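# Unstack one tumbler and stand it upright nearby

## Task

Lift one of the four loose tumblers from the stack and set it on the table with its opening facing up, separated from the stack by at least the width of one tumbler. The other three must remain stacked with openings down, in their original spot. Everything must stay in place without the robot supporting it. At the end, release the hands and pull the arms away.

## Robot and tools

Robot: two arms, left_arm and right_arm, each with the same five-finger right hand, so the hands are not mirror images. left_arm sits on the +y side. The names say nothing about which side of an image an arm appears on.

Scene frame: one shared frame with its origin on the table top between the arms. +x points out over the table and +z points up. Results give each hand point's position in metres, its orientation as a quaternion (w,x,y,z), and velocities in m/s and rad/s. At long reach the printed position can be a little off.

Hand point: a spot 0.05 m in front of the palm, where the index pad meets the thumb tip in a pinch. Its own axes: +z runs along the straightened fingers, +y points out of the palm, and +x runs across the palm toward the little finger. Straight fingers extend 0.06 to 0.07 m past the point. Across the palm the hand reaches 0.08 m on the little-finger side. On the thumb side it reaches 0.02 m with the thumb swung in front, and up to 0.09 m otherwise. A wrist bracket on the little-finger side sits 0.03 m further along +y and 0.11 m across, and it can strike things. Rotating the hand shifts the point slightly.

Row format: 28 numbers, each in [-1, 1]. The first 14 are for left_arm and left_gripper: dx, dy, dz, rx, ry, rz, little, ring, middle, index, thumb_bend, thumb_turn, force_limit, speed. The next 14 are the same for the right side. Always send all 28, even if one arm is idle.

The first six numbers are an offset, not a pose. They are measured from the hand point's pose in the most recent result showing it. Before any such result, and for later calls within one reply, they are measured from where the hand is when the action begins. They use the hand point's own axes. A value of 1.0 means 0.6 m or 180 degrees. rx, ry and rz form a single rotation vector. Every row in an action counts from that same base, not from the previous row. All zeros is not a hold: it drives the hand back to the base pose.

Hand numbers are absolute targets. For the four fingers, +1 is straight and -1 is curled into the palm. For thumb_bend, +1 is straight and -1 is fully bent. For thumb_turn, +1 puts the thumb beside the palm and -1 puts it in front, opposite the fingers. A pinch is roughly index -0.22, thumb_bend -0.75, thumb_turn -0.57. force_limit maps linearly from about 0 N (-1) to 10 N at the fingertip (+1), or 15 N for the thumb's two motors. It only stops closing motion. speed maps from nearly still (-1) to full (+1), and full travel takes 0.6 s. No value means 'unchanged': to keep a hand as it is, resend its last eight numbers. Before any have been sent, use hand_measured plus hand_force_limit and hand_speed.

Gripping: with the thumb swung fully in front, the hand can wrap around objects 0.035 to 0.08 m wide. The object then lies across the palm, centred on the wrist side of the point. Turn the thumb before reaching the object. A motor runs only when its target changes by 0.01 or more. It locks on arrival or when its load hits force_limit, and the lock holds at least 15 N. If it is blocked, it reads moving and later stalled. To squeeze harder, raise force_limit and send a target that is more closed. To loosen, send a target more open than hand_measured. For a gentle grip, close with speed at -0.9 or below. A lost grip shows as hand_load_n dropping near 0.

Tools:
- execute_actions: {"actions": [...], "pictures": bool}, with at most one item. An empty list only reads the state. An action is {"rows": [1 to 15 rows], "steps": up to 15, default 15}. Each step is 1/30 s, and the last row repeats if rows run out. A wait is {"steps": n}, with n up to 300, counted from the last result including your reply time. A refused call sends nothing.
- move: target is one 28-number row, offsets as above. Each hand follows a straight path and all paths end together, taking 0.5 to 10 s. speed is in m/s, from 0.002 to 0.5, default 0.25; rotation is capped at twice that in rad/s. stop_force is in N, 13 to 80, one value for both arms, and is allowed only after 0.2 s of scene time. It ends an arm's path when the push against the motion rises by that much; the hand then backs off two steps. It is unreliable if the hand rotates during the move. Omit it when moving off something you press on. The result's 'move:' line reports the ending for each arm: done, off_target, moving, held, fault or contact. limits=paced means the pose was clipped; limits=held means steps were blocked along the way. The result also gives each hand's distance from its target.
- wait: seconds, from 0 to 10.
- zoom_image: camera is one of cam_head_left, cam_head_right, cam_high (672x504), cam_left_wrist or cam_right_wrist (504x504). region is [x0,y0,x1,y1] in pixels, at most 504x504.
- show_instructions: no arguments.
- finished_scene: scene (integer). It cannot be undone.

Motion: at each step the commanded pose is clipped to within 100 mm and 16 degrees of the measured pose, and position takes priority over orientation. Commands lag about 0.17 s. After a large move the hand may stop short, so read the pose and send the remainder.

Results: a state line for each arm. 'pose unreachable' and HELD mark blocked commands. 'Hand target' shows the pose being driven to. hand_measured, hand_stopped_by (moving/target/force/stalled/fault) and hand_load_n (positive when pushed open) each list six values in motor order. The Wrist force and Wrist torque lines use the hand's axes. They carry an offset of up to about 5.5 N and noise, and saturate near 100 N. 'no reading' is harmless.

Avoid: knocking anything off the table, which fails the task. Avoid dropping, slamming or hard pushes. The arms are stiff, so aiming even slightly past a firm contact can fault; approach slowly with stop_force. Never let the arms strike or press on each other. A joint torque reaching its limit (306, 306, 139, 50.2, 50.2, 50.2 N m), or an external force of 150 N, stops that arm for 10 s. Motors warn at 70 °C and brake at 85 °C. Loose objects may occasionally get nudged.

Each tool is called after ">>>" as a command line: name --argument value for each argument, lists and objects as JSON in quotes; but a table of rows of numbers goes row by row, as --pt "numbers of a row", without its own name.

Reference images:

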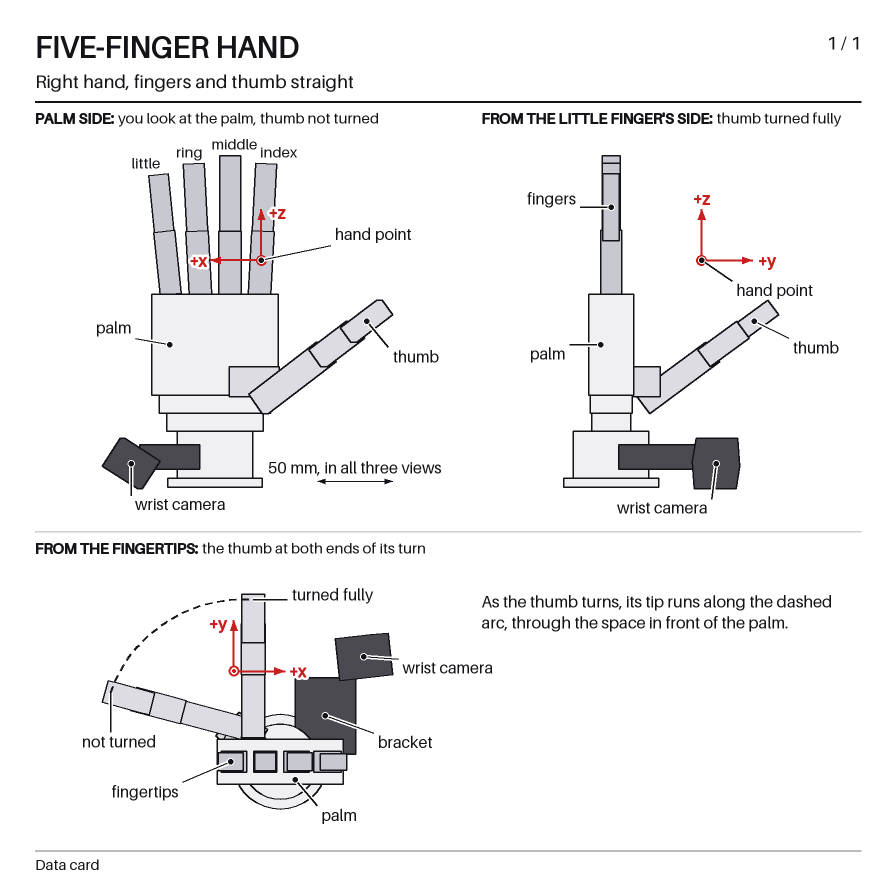

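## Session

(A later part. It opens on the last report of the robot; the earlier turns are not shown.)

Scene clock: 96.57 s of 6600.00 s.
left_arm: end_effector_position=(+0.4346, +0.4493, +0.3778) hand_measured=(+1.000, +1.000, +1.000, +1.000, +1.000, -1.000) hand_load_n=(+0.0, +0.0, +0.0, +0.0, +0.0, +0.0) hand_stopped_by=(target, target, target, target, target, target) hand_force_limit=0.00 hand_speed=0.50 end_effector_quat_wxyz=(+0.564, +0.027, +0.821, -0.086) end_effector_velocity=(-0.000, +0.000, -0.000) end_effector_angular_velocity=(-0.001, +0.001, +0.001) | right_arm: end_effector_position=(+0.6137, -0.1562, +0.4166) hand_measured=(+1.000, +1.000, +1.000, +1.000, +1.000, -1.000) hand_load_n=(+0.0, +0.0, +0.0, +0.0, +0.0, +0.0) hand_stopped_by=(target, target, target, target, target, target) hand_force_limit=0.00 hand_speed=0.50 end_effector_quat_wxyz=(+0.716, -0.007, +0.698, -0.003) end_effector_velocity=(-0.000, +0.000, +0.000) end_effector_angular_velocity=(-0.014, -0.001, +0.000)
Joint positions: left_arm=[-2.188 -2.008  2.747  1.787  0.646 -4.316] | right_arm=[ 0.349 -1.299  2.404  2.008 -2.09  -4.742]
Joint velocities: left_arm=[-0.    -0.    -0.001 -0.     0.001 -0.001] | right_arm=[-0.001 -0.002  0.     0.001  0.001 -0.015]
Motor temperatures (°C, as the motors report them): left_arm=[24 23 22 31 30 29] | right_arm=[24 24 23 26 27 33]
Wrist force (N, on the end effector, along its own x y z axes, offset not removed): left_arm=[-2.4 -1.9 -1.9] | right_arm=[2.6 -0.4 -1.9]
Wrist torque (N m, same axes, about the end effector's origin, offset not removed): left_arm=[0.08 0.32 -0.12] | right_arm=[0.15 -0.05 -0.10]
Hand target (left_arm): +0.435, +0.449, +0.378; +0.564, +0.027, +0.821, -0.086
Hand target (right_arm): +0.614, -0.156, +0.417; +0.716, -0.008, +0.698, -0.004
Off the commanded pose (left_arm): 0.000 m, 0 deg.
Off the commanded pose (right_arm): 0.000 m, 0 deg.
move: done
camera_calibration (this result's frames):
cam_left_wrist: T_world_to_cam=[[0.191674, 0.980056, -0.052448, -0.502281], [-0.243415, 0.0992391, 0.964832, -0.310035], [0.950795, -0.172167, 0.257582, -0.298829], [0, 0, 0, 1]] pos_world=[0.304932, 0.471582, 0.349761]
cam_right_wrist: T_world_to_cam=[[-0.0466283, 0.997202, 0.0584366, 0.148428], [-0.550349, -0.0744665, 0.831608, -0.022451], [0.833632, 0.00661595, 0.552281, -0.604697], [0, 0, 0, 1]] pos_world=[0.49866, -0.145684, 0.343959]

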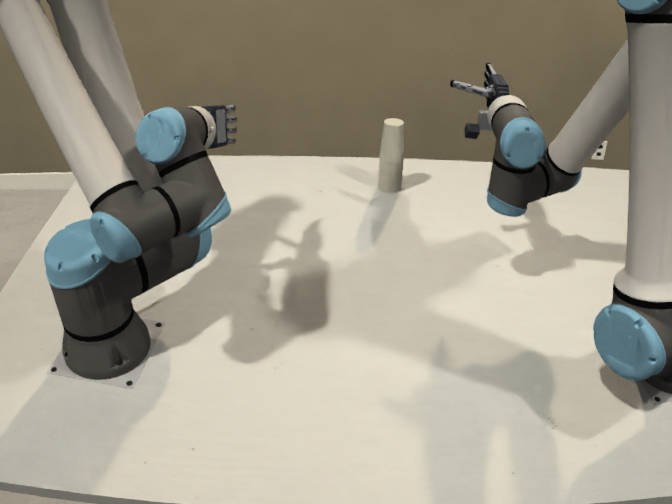

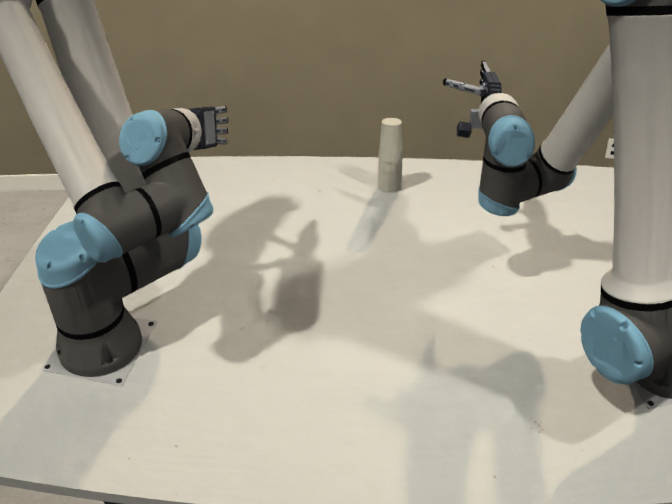

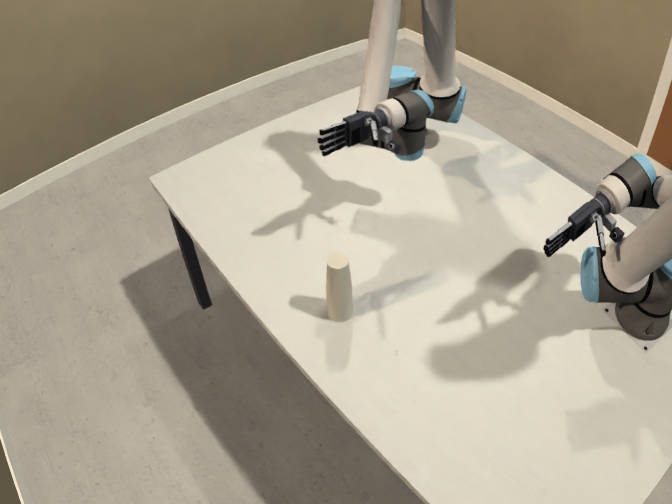

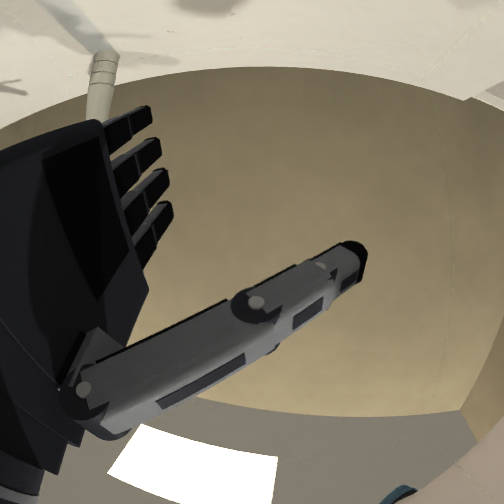

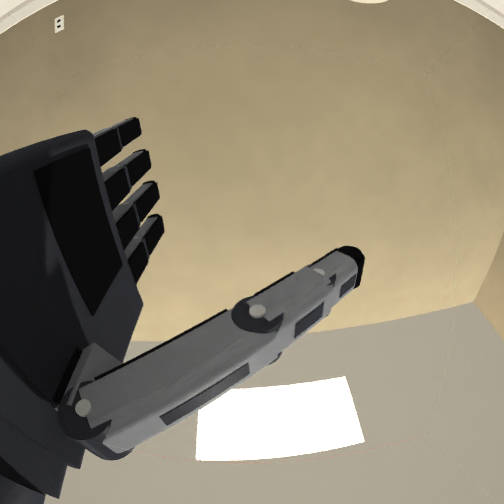

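>>> move --target '[0,0,0,0,0,0,1,1,1,1,1,-1,0,0.5,-0.15,-0.55,0,0,0,0,1,1,1,1,1,-1,0,0.5]' --speed 0.4

>>> move --target '[0,0,0,0,0,0,1,1,1,1,1,-1,0,0.5,0,0,0,-0.42,0,0,1,1,1,1,1,-1,0,0.5]' --speed 0.3

>>> move --target '[0,0,0,0,0,0,1,1,1,1,1,-1,0,0.5,0,0,0,0,0.5,0,1,1,1,1,1,-1,0,0.5]' --speed 0.3

Scene clock: 113.83 s of 6600.00 s.
left_arm: end_effector_position=(+0.4346, +0.4493, +0.3778) hand_measured=(+1.000, +1.000, +1.000, +1.000, +1.000, -1.000) hand_load_n=(+0.0, +0.0, +0.0, +0.0, +0.0, +0.0) hand_stopped_by=(target, target, target, target, target, target) hand_force_limit=0.00 hand_speed=0.50 end_effector_quat_wxyz=(+0.564, +0.027, +0.821, -0.086) end_effector_velocity=(-0.000, -0.001, +0.000) end_effector_angular_velocity=(+0.001, -0.001, -0.001) | right_arm: end_effector_position=(+0.6134, -0.4838, +0.5116) hand_measured=(+1.000, +1.000, +1.000, +1.000, +1.000, -1.000) hand_load_n=(+0.0, +0.0, +0.0, +0.0, +0.0, +0.0) hand_stopped_by=(target, target, target, target, target, target) hand_force_limit=0.00 hand_speed=0.50 end_effector_quat_wxyz=(+0.716, -0.008, +0.698, -0.005) end_effector_velocity=(+0.000, -0.001, +0.000) end_effector_angular_velocity=(-0.003, +0.006, +0.016)
Joint positions: left_arm=[-2.188 -2.008  2.747  1.787  0.646 -4.316] | right_arm=[-0.741 -1.868  2.671  2.308 -1.003 -4.713]
Joint velocities: left_arm=[-0.001  0.001 -0.001  0.     0.     0.   ] | right_arm=[-0.018 -0.006 -0.002  0.015  0.034 -0.005]
Motor temperatures (°C, as the motors report them): left_arm=[24 23 22 31 30 29] | right_arm=[24 24 23 26 27 33]
Wrist force (N, on the end effector, along its own x y z axes, offset not removed): left_arm=[0.9 -3.5 -4.2] | right_arm=[-0.7 -1.1 -0.9]
Wrist torque (N m, same axes, about the end effector's origin, offset not removed): left_arm=[-0.08 -0.07 -0.04] | right_arm=[0.24 0.14 -0.29]
Hand target (left_arm): +0.435, +0.449, +0.378; +0.564, +0.027, +0.821, -0.086
Hand target (right_arm): +0.614, -0.484, +0.512; +0.716, -0.008, +0.698, -0.004
Off the commanded pose (left_arm): 0.000 m, 0 deg.
Off the commanded pose (right_arm): 0.001 m, 0 deg.
After step 90, 12.60 s passed at rest.
move: done
camera_calibration (this result's frames):
cam_left_wrist: T_world_to_cam=[[0.191674, 0.980056, -0.052448, -0.502281], [-0.243415, 0.099239, 0.964832, -0.310035], [0.950795, -0.172167, 0.257582, -0.298829], [0, 0, 0, 1]] pos_world=[0.304932, 0.471582, 0.349761]
cam_right_wrist: T_world_to_cam=[[-0.0450198, 0.997394, 0.0563708, 0.469757], [-0.551016, -0.0718603, 0.831395, -0.124215], [0.833279, 0.00636797, 0.552816, -0.654963], [0, 0, 0, 1]] pos_world=[0.498471, -0.473288, 0.438865]

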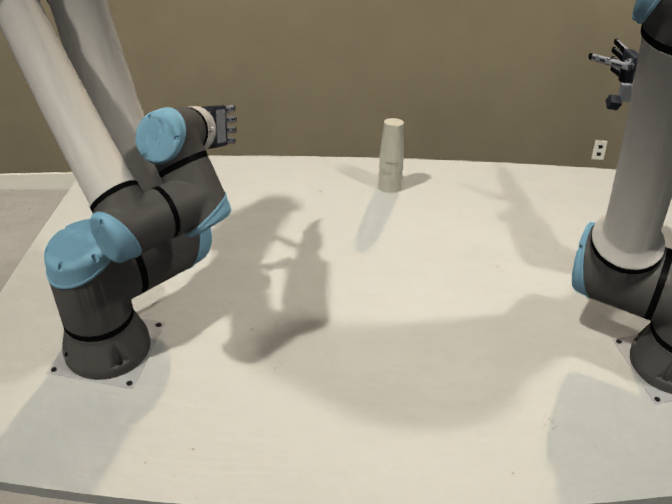

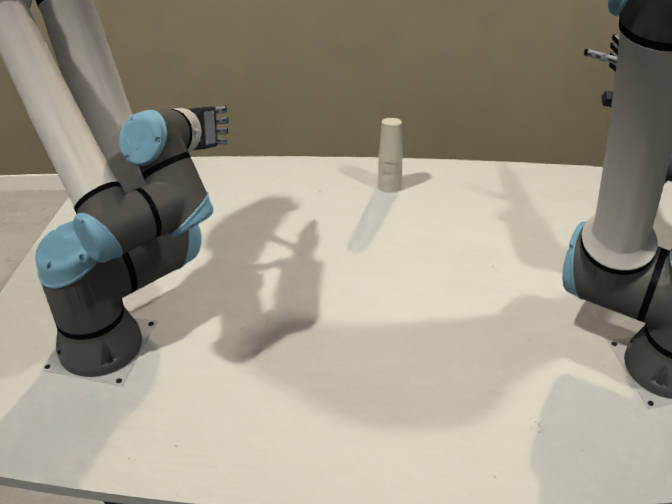

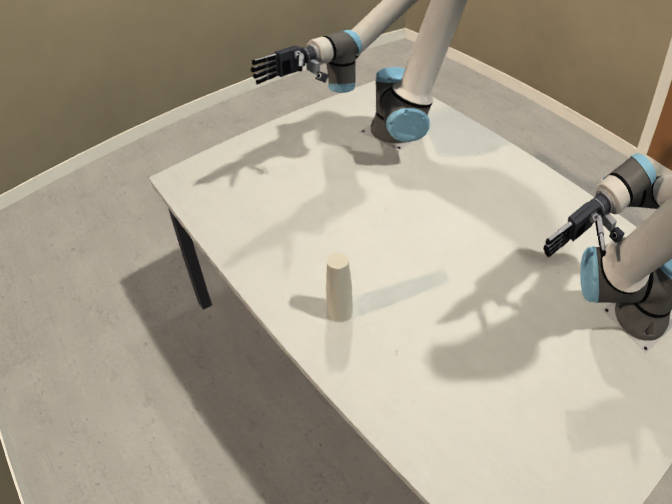

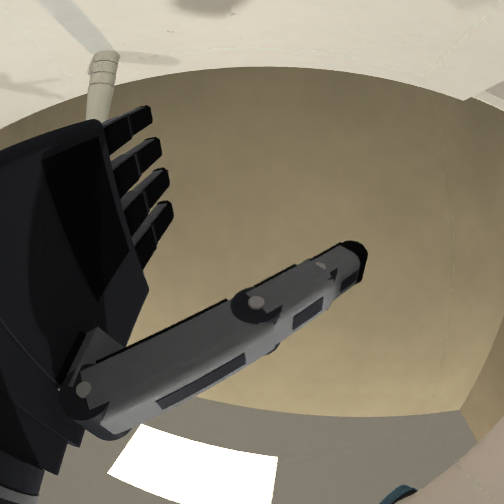

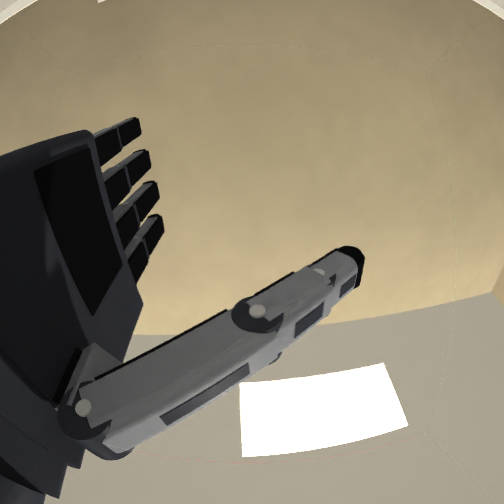

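Scene clock: 116.60 s of 6600.00 s.
left_arm: end_effector_position=(+0.4346, +0.4493, +0.3778) hand_measured=(+1.000, +1.000, +1.000, +1.000, +1.000, -1.000) hand_load_n=(+0.0, +0.0, +0.0, +0.0, +0.0, +0.0) hand_stopped_by=(target, target, target, target, target, target) hand_force_limit=0.00 hand_speed=0.50 end_effector_quat_wxyz=(+0.564, +0.027, +0.821, -0.086) end_effector_velocity=(-0.000, -0.000, -0.000) end_effector_angular_velocity=(+0.002, -0.000, -0.001) | right_arm: end_effector_position=(+0.6135, -0.4837, +0.5113) hand_measured=(+1.000, +1.000, +1.000, +1.000, +1.000, -1.000) hand_load_n=(+0.0, +0.0, +0.0, +0.0, +0.0, +0.0) hand_stopped_by=(target, target, target, target, target, target) hand_force_limit=0.00 hand_speed=0.50 end_effector_quat_wxyz=(+0.561, -0.444, +0.555, +0.424) end_effector_velocity=(+0.000, -0.000, +0.000) end_effector_angular_velocity=(-0.001, +0.001, +0.011)
Joint positions: left_arm=[-2.188 -2.008  2.747  1.787  0.646 -4.316] | right_arm=[-0.816 -1.337  2.141  2.309  0.391 -4.714]
Joint velocities: left_arm=[-0.001 -0.     0.     0.     0.001  0.002] | right_arm=[ 0.003  0.004 -0.007 -0.     0.008  0.003]
Motor temperatures (°C, as the motors report them): left_arm=[24 23 22 31 30 29] | right_arm=[24 24 23 26 27 33]
Wrist force (N, on the end effector, along its own x y z axes, offset not removed): left_arm=[-2.7 -2.5 -5.5] | right_arm=[0.1 -2.8 -5.3]
Wrist torque (N m, same axes, about the end effector's origin, offset not removed): left_arm=[0.39 0.45 -0.18] | right_arm=[0.00 0.34 -0.01]
Hand target (left_arm): +0.435, +0.449, +0.378; +0.564, +0.027, +0.821, -0.086
Hand target (right_arm): +0.614, -0.484, +0.511; +0.561, -0.445, +0.555, +0.424
Off the commanded pose (left_arm): 0.000 m, 0 deg.
Off the commanded pose (right_arm): 0.000 m, 0 deg.
move: done
camera_calibration (this result's frames):
cam_left_wrist: T_world_to_cam=[[0.191674, 0.980056, -0.0524481, -0.50228], [-0.243415, 0.0992392, 0.964832, -0.310035], [0.950795, -0.172167, 0.257582, -0.298829], [0, 0, 0, 1]] pos_world=[0.304932, 0.471582, 0.349761]
cam_right_wrist: T_world_to_cam=[[-0.977018, 0.208022, 0.0465119, 0.664717], [-0.0700647, -0.519485, 0.851602, -0.64577], [0.201314, 0.828772, 0.522121, 0.146387], [0, 0, 0, 1]] pos_world=[0.574725, -0.595065, 0.44259]

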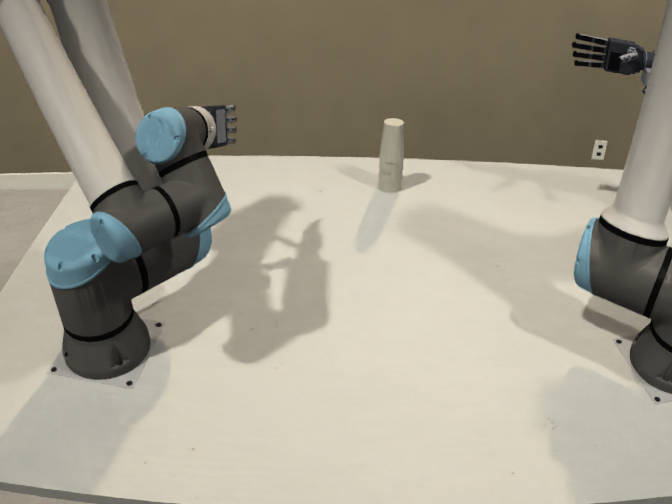

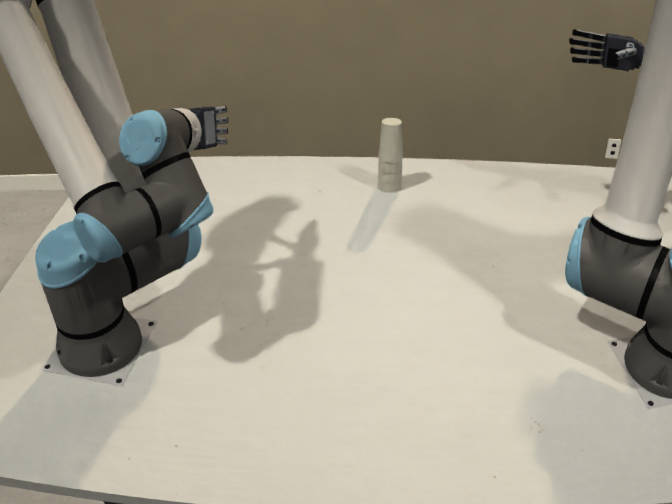

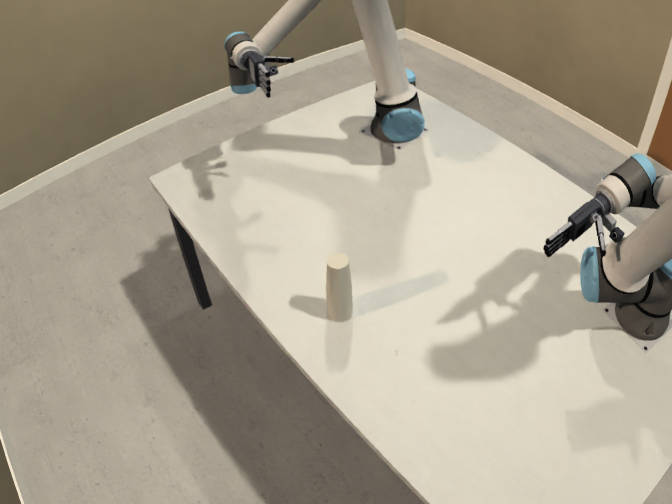

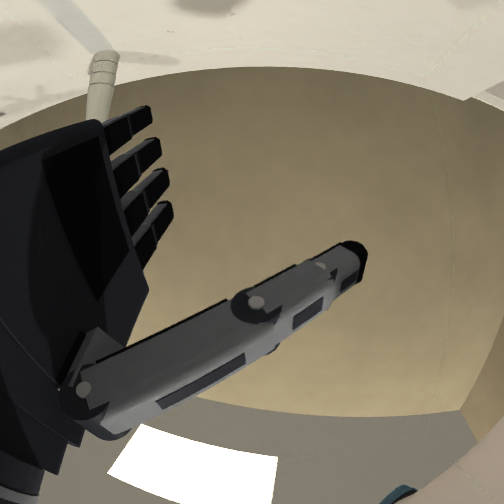

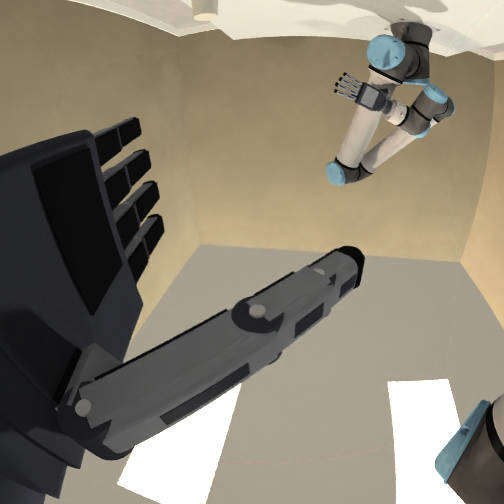

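Scene clock: 119.80 s of 6600.00 s.
left_arm: end_effector_position=(+0.4346, +0.4493, +0.3778) hand_measured=(+1.000, +1.000, +1.000, +1.000, +1.000, -1.000) hand_load_n=(+0.0, +0.0, +0.0, +0.0, +0.0, +0.0) hand_stopped_by=(target, target, target, target, target, target) hand_force_limit=0.00 hand_speed=0.50 end_effector_quat_wxyz=(+0.564, +0.027, +0.821, -0.086) end_effector_velocity=(+0.000, +0.000, -0.000) end_effector_angular_velocity=(-0.000, -0.000, +0.000) | right_arm: end_effector_position=(+0.6138, -0.4840, +0.5114) hand_measured=(+1.000, +1.000, +1.000, +1.000, +1.000, -1.000) hand_load_n=(+0.0, +0.0, +0.0, +0.0, +0.0, +0.0) hand_stopped_by=(target, target, target, target, target, target) hand_force_limit=0.00 hand_speed=0.50 end_effector_quat_wxyz=(+0.006, -0.614, +0.789, -0.014) end_effector_velocity=(-0.000, -0.000, -0.000) end_effector_angular_velocity=(-0.012, +0.005, -0.001)
Joint positions: left_arm=[-2.188 -2.008  2.747  1.787  0.646 -4.316] | right_arm=[-0.386 -1.393  1.393  1.542  1.58  -3.102]
Joint velocities: left_arm=[ 0.    -0.     0.001 -0.001 -0.    -0.001] | right_arm=[ 0.006  0.003 -0.003  0.002  0.013  0.006]
Motor temperatures (°C, as the motors report them): left_arm=[24 23 22 31 30 29] | right_arm=[24 24 23 26 27 33]
Wrist force (N, on the end effector, along its own x y z axes, offset not removed): left_arm=[0.1 -3.4 -1.3] | right_arm=[-0.4 1.6 -2.1]
Wrist torque (N m, same axes, about the end effector's origin, offset not removed): left_arm=[-0.15 -0.15 0.03] | right_arm=[0.42 0.35 -0.20]
Hand target (left_arm): +0.435, +0.449, +0.378; +0.564, +0.027, +0.821, -0.086
Hand target (right_arm): +0.614, -0.484, +0.511; +0.005, -0.614, +0.789, -0.014
Off the commanded pose (left_arm): 0.000 m, 0 deg.
Off the commanded pose (right_arm): 0.000 m, 0 deg.
move: done
camera_calibration (this result's frames):
cam_left_wrist: T_world_to_cam=[[0.191674, 0.980056, -0.0524481, -0.502281], [-0.243415, 0.0992391, 0.964832, -0.310035], [0.950795, -0.172167, 0.257582, -0.298829], [0, 0, 0, 1]] pos_world=[0.304932, 0.471582, 0.349761]
cam_right_wrist: T_world_to_cam=[[-0.948149, 0.317693, 0.00915631, 0.719519], [0.274917, 0.805349, 0.525199, -0.0496848], [0.159478, 0.500484, -0.85093, 0.715471], [0, 0, 0, 1]] pos_world=[0.581769, -0.546654, 0.628322]

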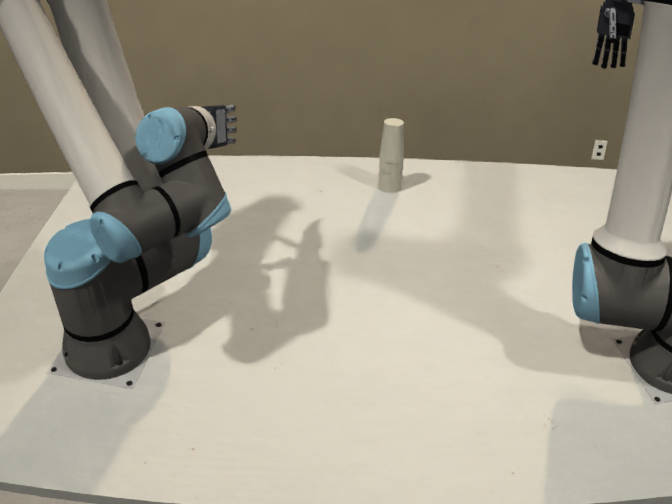

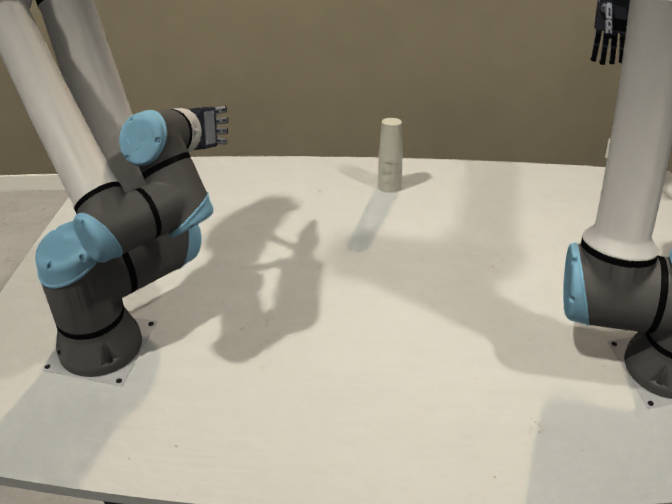

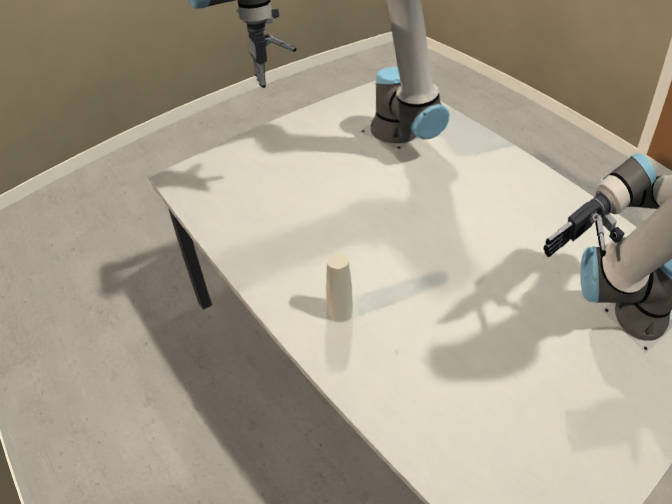

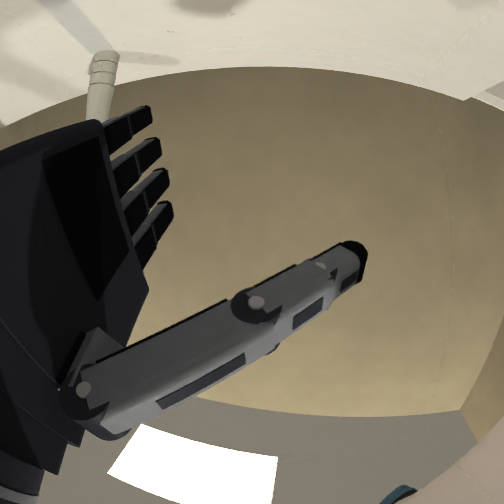

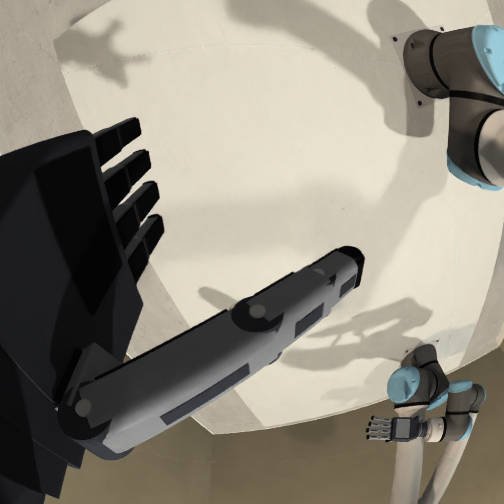

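>>> move --target '[0,0,0,0,0,0,1,1,1,1,1,-1,0,0.5,-0.53,0.14,0.16,0,0,0.33,1,1,1,1,1,-1,0,0.5]' --speed 0.4

>>> move --target '[0,0,0,0,0,0,1,1,1,1,1,-1,0,0.5,0,0,0,0,-0.5,0,1,1,1,1,1,-1,0,0.5]' --speed 0.3

Scene clock: 125.53 s of 6600.00 s.
left_arm: end_effector_position=(+0.4346, +0.4493, +0.3778) hand_measured=(+1.000, +1.000, +1.000, +1.000, +1.000, -1.000) hand_load_n=(+0.0, +0.0, +0.0, +0.0, +0.0, +0.0) hand_stopped_by=(target, target, target, target, target, target) hand_force_limit=0.00 hand_speed=0.50 end_effector_quat_wxyz=(+0.564, +0.027, +0.821, -0.086) end_effector_velocity=(+0.000, +0.001, -0.000) end_effector_angular_velocity=(-0.000, +0.001, +0.002) | right_arm: end_effector_position=(+0.6129, -0.1569, +0.4108) hand_measured=(+1.000, +1.000, +1.000, +1.000, +1.000, -1.000) hand_load_n=(+0.0, +0.0, +0.0, +0.0, +0.0, +0.0) hand_stopped_by=(target, target, target, target, target, target) hand_force_limit=0.00 hand_speed=0.50 end_effector_quat_wxyz=(+0.012, -0.143, +0.990, -0.009) end_effector_velocity=(+0.000, +0.002, -0.000) end_effector_angular_velocity=(-0.002, +0.000, -0.007)
Joint positions: left_arm=[-2.188 -2.008  2.747  1.787  0.646 -4.316] | right_arm=[ 0.148 -1.302  1.461  1.391  1.592 -1.532]
Joint velocities: left_arm=[-0.     0.     0.001 -0.     0.002 -0.002] | right_arm=[ 0.004  0.002 -0.002  0.001  0.002  0.011]
Motor temperatures (°C, as the motors report them): left_arm=[24 23 22 31 30 29] | right_arm=[24 24 23 26 27 33]
Wrist force (N, on the end effector, along its own x y z axes, offset not removed): left_arm=[-1.5 -4.8 -0.8] | right_arm=[-2.3 -3.0 -9.1]
Wrist torque (N m, same axes, about the end effector's origin, offset not removed): left_arm=[-0.36 0.16 -0.23] | right_arm=[0.33 0.50 -0.65]
Hand target (left_arm): +0.435, +0.449, +0.378; +0.564, +0.027, +0.821, -0.086
Hand target (right_arm): +0.613, -0.157, +0.411; +0.012, -0.142, +0.990, -0.009
Off the commanded pose (left_arm): 0.000 m, 0 deg.
Off the commanded pose (right_arm): 0.001 m, 0 deg.
After step 90, 0.73 s passed at rest.
move: done
camera_calibration (this result's frames):
cam_left_wrist: T_world_to_cam=[[0.191674, 0.980056, -0.052448, -0.50228], [-0.243415, 0.0992391, 0.964832, -0.310035], [0.950794, -0.172167, 0.257582, -0.298829], [0, 0, 0, 1]] pos_world=[0.304932, 0.471582, 0.349761]
cam_right_wrist: T_world_to_cam=[[-0.210805, 0.977322, 0.0200661, 0.262705], [0.818973, 0.165368, 0.549488, -0.703808], [0.533708, 0.132268, -0.835261, 0.172709], [0, 0, 0, 1]] pos_world=[0.539603, -0.163205, 0.525719]

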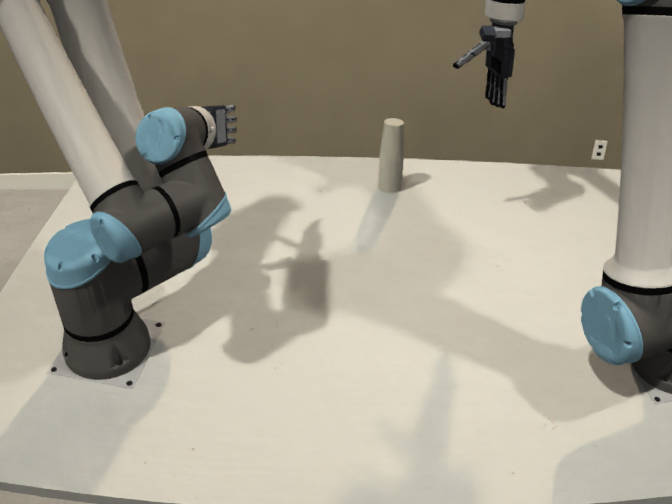

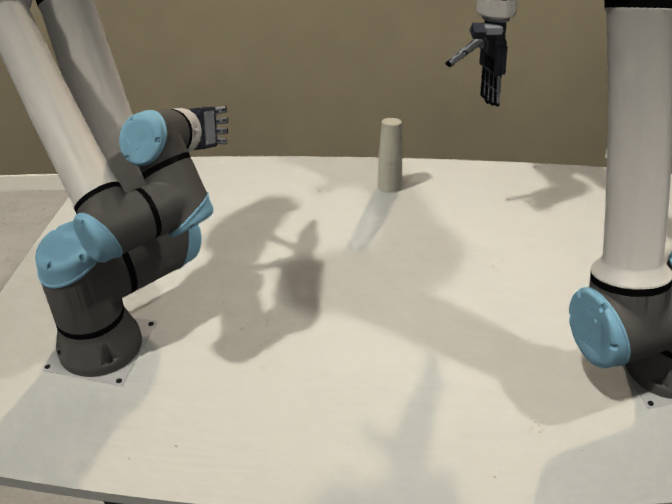

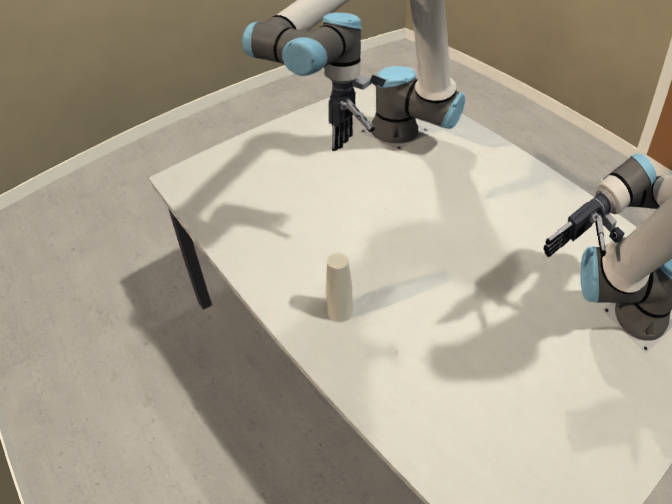

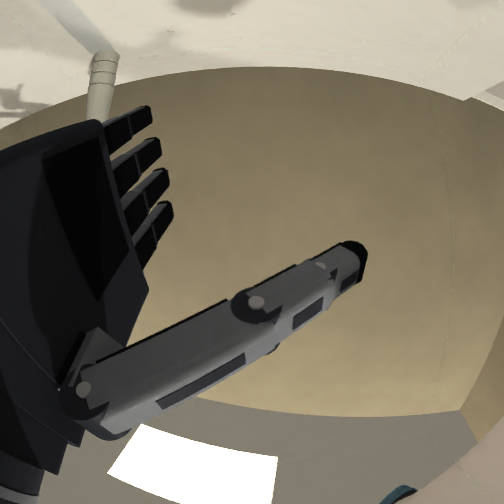

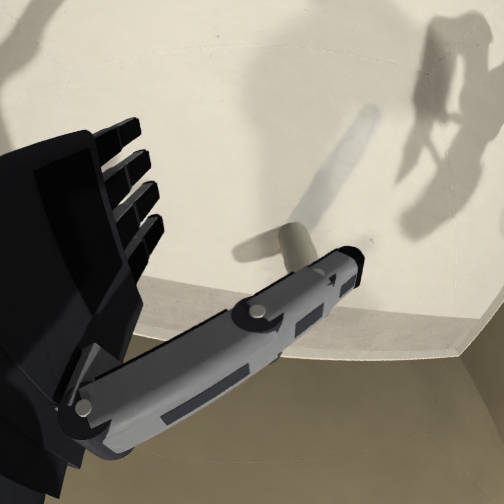

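Scene clock: 128.77 s of 6600.00 s.
left_arm: end_effector_position=(+0.4346, +0.4493, +0.3778) hand_measured=(+1.000, +1.000, +1.000, +1.000, +1.000, -1.000) hand_load_n=(+0.0, +0.0, +0.0, +0.0, +0.0, +0.0) hand_stopped_by=(target, target, target, target, target, target) hand_force_limit=0.00 hand_speed=0.50 end_effector_quat_wxyz=(+0.564, +0.027, +0.821, -0.086) end_effector_velocity=(+0.000, +0.000, +0.000) end_effector_angular_velocity=(-0.000, -0.000, +0.000) | right_arm: end_effector_position=(+0.6126, -0.1570, +0.4112) hand_measured=(+1.000, +1.000, +1.000, +1.000, +1.000, -1.000) hand_load_n=(+0.0, +0.0, +0.0, +0.0, +0.0, +0.0) hand_stopped_by=(target, target, target, target, target, target) hand_force_limit=0.00 hand_speed=0.50 end_effector_quat_wxyz=(+0.708, -0.107, +0.692, +0.095) end_effector_velocity=(+0.001, -0.000, +0.000) end_effector_angular_velocity=(+0.005, -0.011, -0.001)
Joint positions: left_arm=[-2.188 -2.008  2.747  1.787  0.646 -4.316] | right_arm=[ 0.155 -1.767  2.29  -0.543  1.615 -1.592]
Joint velocities: left_arm=[ 0.001 -0.    -0.     0.    -0.001  0.   ] | right_arm=[-0.001  0.003  0.004 -0.019  0.     0.001]
Motor temperatures (°C, as the motors report them): left_arm=[24 23 22 31 30 29] | right_arm=[24 24 23 26 27 33]
Wrist force (N, on the end effector, along its own x y z axes, offset not removed): left_arm=[0.3 -3.4 -1.1] | right_arm=[6.8 -0.2 -2.9]
Wrist torque (N m, same axes, about the end effector's origin, offset not removed): left_arm=[-0.15 -0.09 0.00] | right_arm=[0.52 -1.05 0.17]
Hand target (left_arm): +0.435, +0.449, +0.378; +0.564, +0.027, +0.821, -0.086
Hand target (right_arm): +0.613, -0.157, +0.411; +0.708, -0.107, +0.691, +0.095
Off the commanded pose (left_arm): 0.000 m, 0 deg.
Off the commanded pose (right_arm): 0.001 m, 0 deg.
move: done
camera_calibration (this result's frames):
cam_left_wrist: T_world_to_cam=[[0.191674, 0.980056, -0.0524481, -0.50228], [-0.243415, 0.0992392, 0.964832, -0.310035], [0.950795, -0.172167, 0.257582, -0.298829], [0, 0, 0, 1]] pos_world=[0.304932, 0.471582, 0.349761]
cam_right_wrist: T_world_to_cam=[[-0.321324, 0.945465, 0.053363, 0.311748], [-0.505509, -0.218907, 0.83459, -0.0699234], [0.800756, 0.241198, 0.548281, -0.542146], [0, 0, 0, 1]] pos_world=[0.498952, -0.179288, 0.33897]

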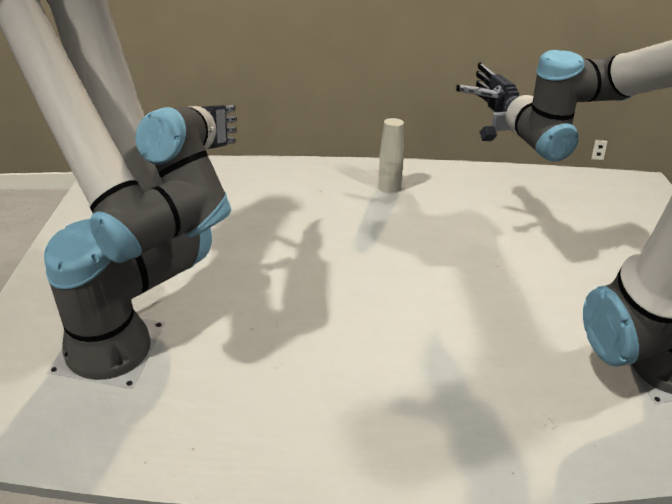

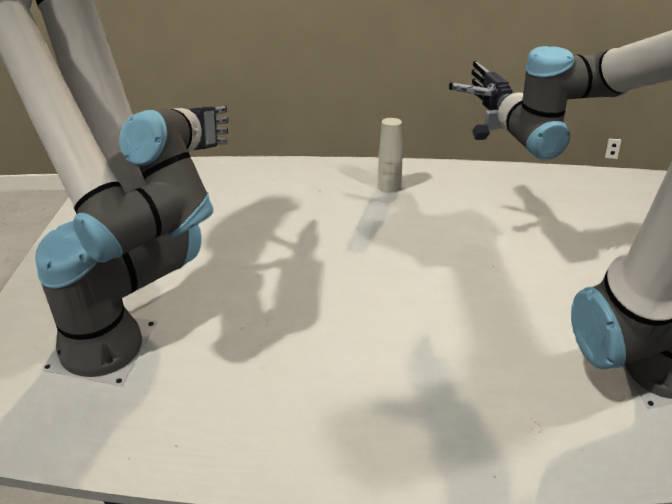

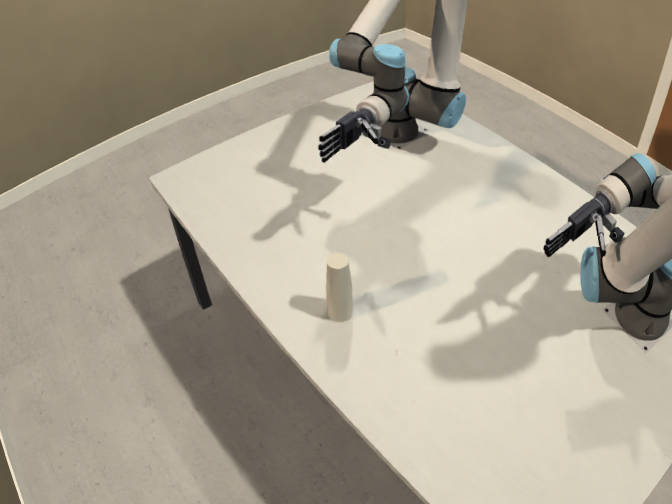

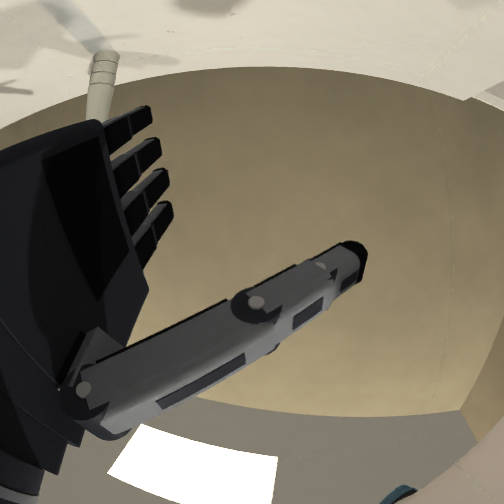

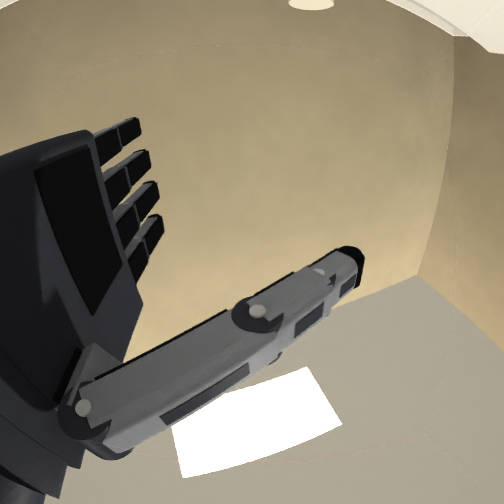

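>>> move --target '[0,0,0,0,0,0,1,1,1,1,1,-1,0,0.5,0.41,0.243,0.1,0,0,0,1,1,1,1,1,-1,0,0.5]' --speed 0.25

Scene clock: 133.17 s of 6600.00 s.
left_arm: end_effector_position=(+0.4346, +0.4493, +0.3778) hand_measured=(+1.000, +1.000, +1.000, +1.000, +1.000, -1.000) hand_load_n=(+0.0, +0.0, +0.0, +0.0, +0.0, +0.0) hand_stopped_by=(target, target, target, target, target, target) hand_force_limit=0.00 hand_speed=0.50 end_effector_quat_wxyz=(+0.564, +0.027, +0.821, -0.086) end_effector_velocity=(+0.000, +0.000, -0.000) end_effector_angular_velocity=(+0.001, -0.001, -0.000) | right_arm: end_effector_position=(+0.6348, -0.0039, +0.1637) hand_measured=(+1.000, +1.000, +1.000, +1.000, +1.000, -1.000) hand_load_n=(+0.0, +0.0, +0.0, +0.0, +0.0, +0.0) hand_stopped_by=(target, target, target, target, target, target) hand_force_limit=0.00 hand_speed=0.50 end_effector_quat_wxyz=(+0.708, -0.107, +0.692, +0.095) end_effector_velocity=(+0.001, +0.001, -0.002) end_effector_angular_velocity=(+0.000, -0.000, -0.001)
Joint positions: left_arm=[-2.188 -2.008  2.747  1.787  0.646 -4.316] | right_arm=[ 0.438 -1.177  2.235 -1.079  1.898 -1.597]
Joint velocities: left_arm=[-0.001 -0.     0.001 -0.     0.     0.   ] | right_arm=[ 0.002  0.005 -0.002 -0.003  0.002 -0.   ]
Motor temperatures (°C, as the motors report them): left_arm=[24 23 22 31 30 29] | right_arm=[24 24 23 26 27 33]
Wrist force (N, on the end effector, along its own x y z axes, offset not removed): left_arm=[1.8 -2.8 1.0] | right_arm=[-1.1 -1.8 -4.6]
Wrist torque (N m, same axes, about the end effector's origin, offset not removed): left_arm=[-0.29 -0.39 0.07] | right_arm=[0.11 0.47 -0.35]
Hand target (left_arm): +0.435, +0.449, +0.378; +0.564, +0.027, +0.821, -0.086
Hand target (right_arm): +0.635, -0.004, +0.163; +0.708, -0.107, +0.692, +0.095
Off the commanded pose (left_arm): 0.000 m, 0 deg.
Off the commanded pose (right_arm): 0.000 m, 0 deg.
move: done
camera_calibration (this result's frames):
cam_left_wrist: T_world_to_cam=[[0.191674, 0.980056, -0.0524481, -0.50228], [-0.243415, 0.0992391, 0.964832, -0.310035], [0.950795, -0.172167, 0.257582, -0.298829], [0, 0, 0, 1]] pos_world=[0.304932, 0.471582, 0.349761]
cam_right_wrist: T_world_to_cam=[[-0.321363, 0.945415, 0.0540052, 0.187302], [-0.505208, -0.219406, 0.834641, 0.181142], [0.800931, 0.240939, 0.54814, -0.461208], [0, 0, 0, 1]] pos_world=[0.521102, -0.0262117, 0.0915034]

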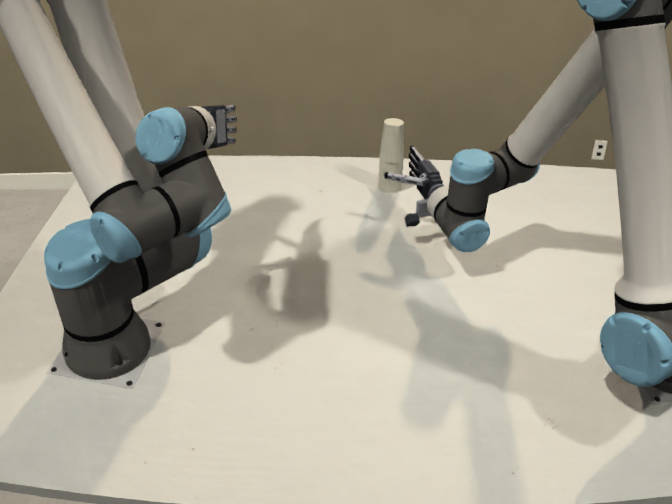

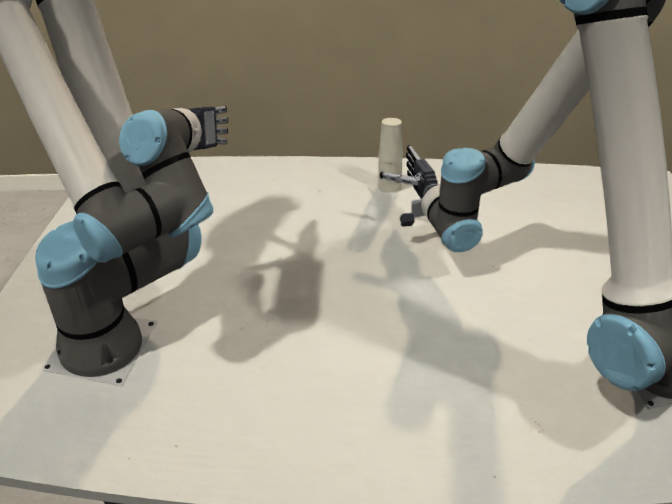

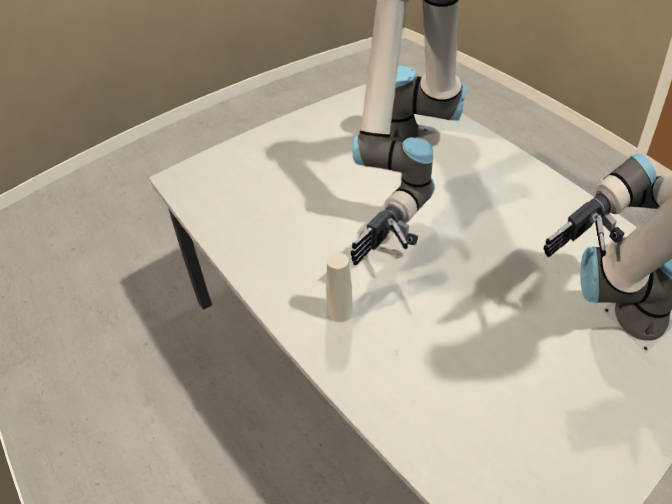

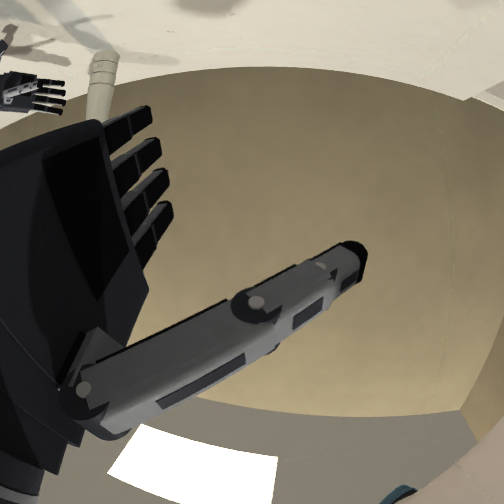

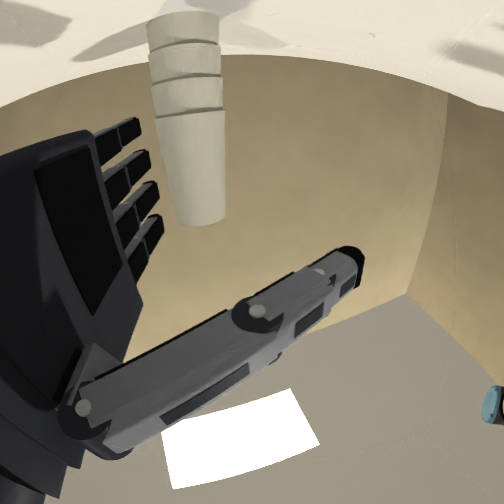

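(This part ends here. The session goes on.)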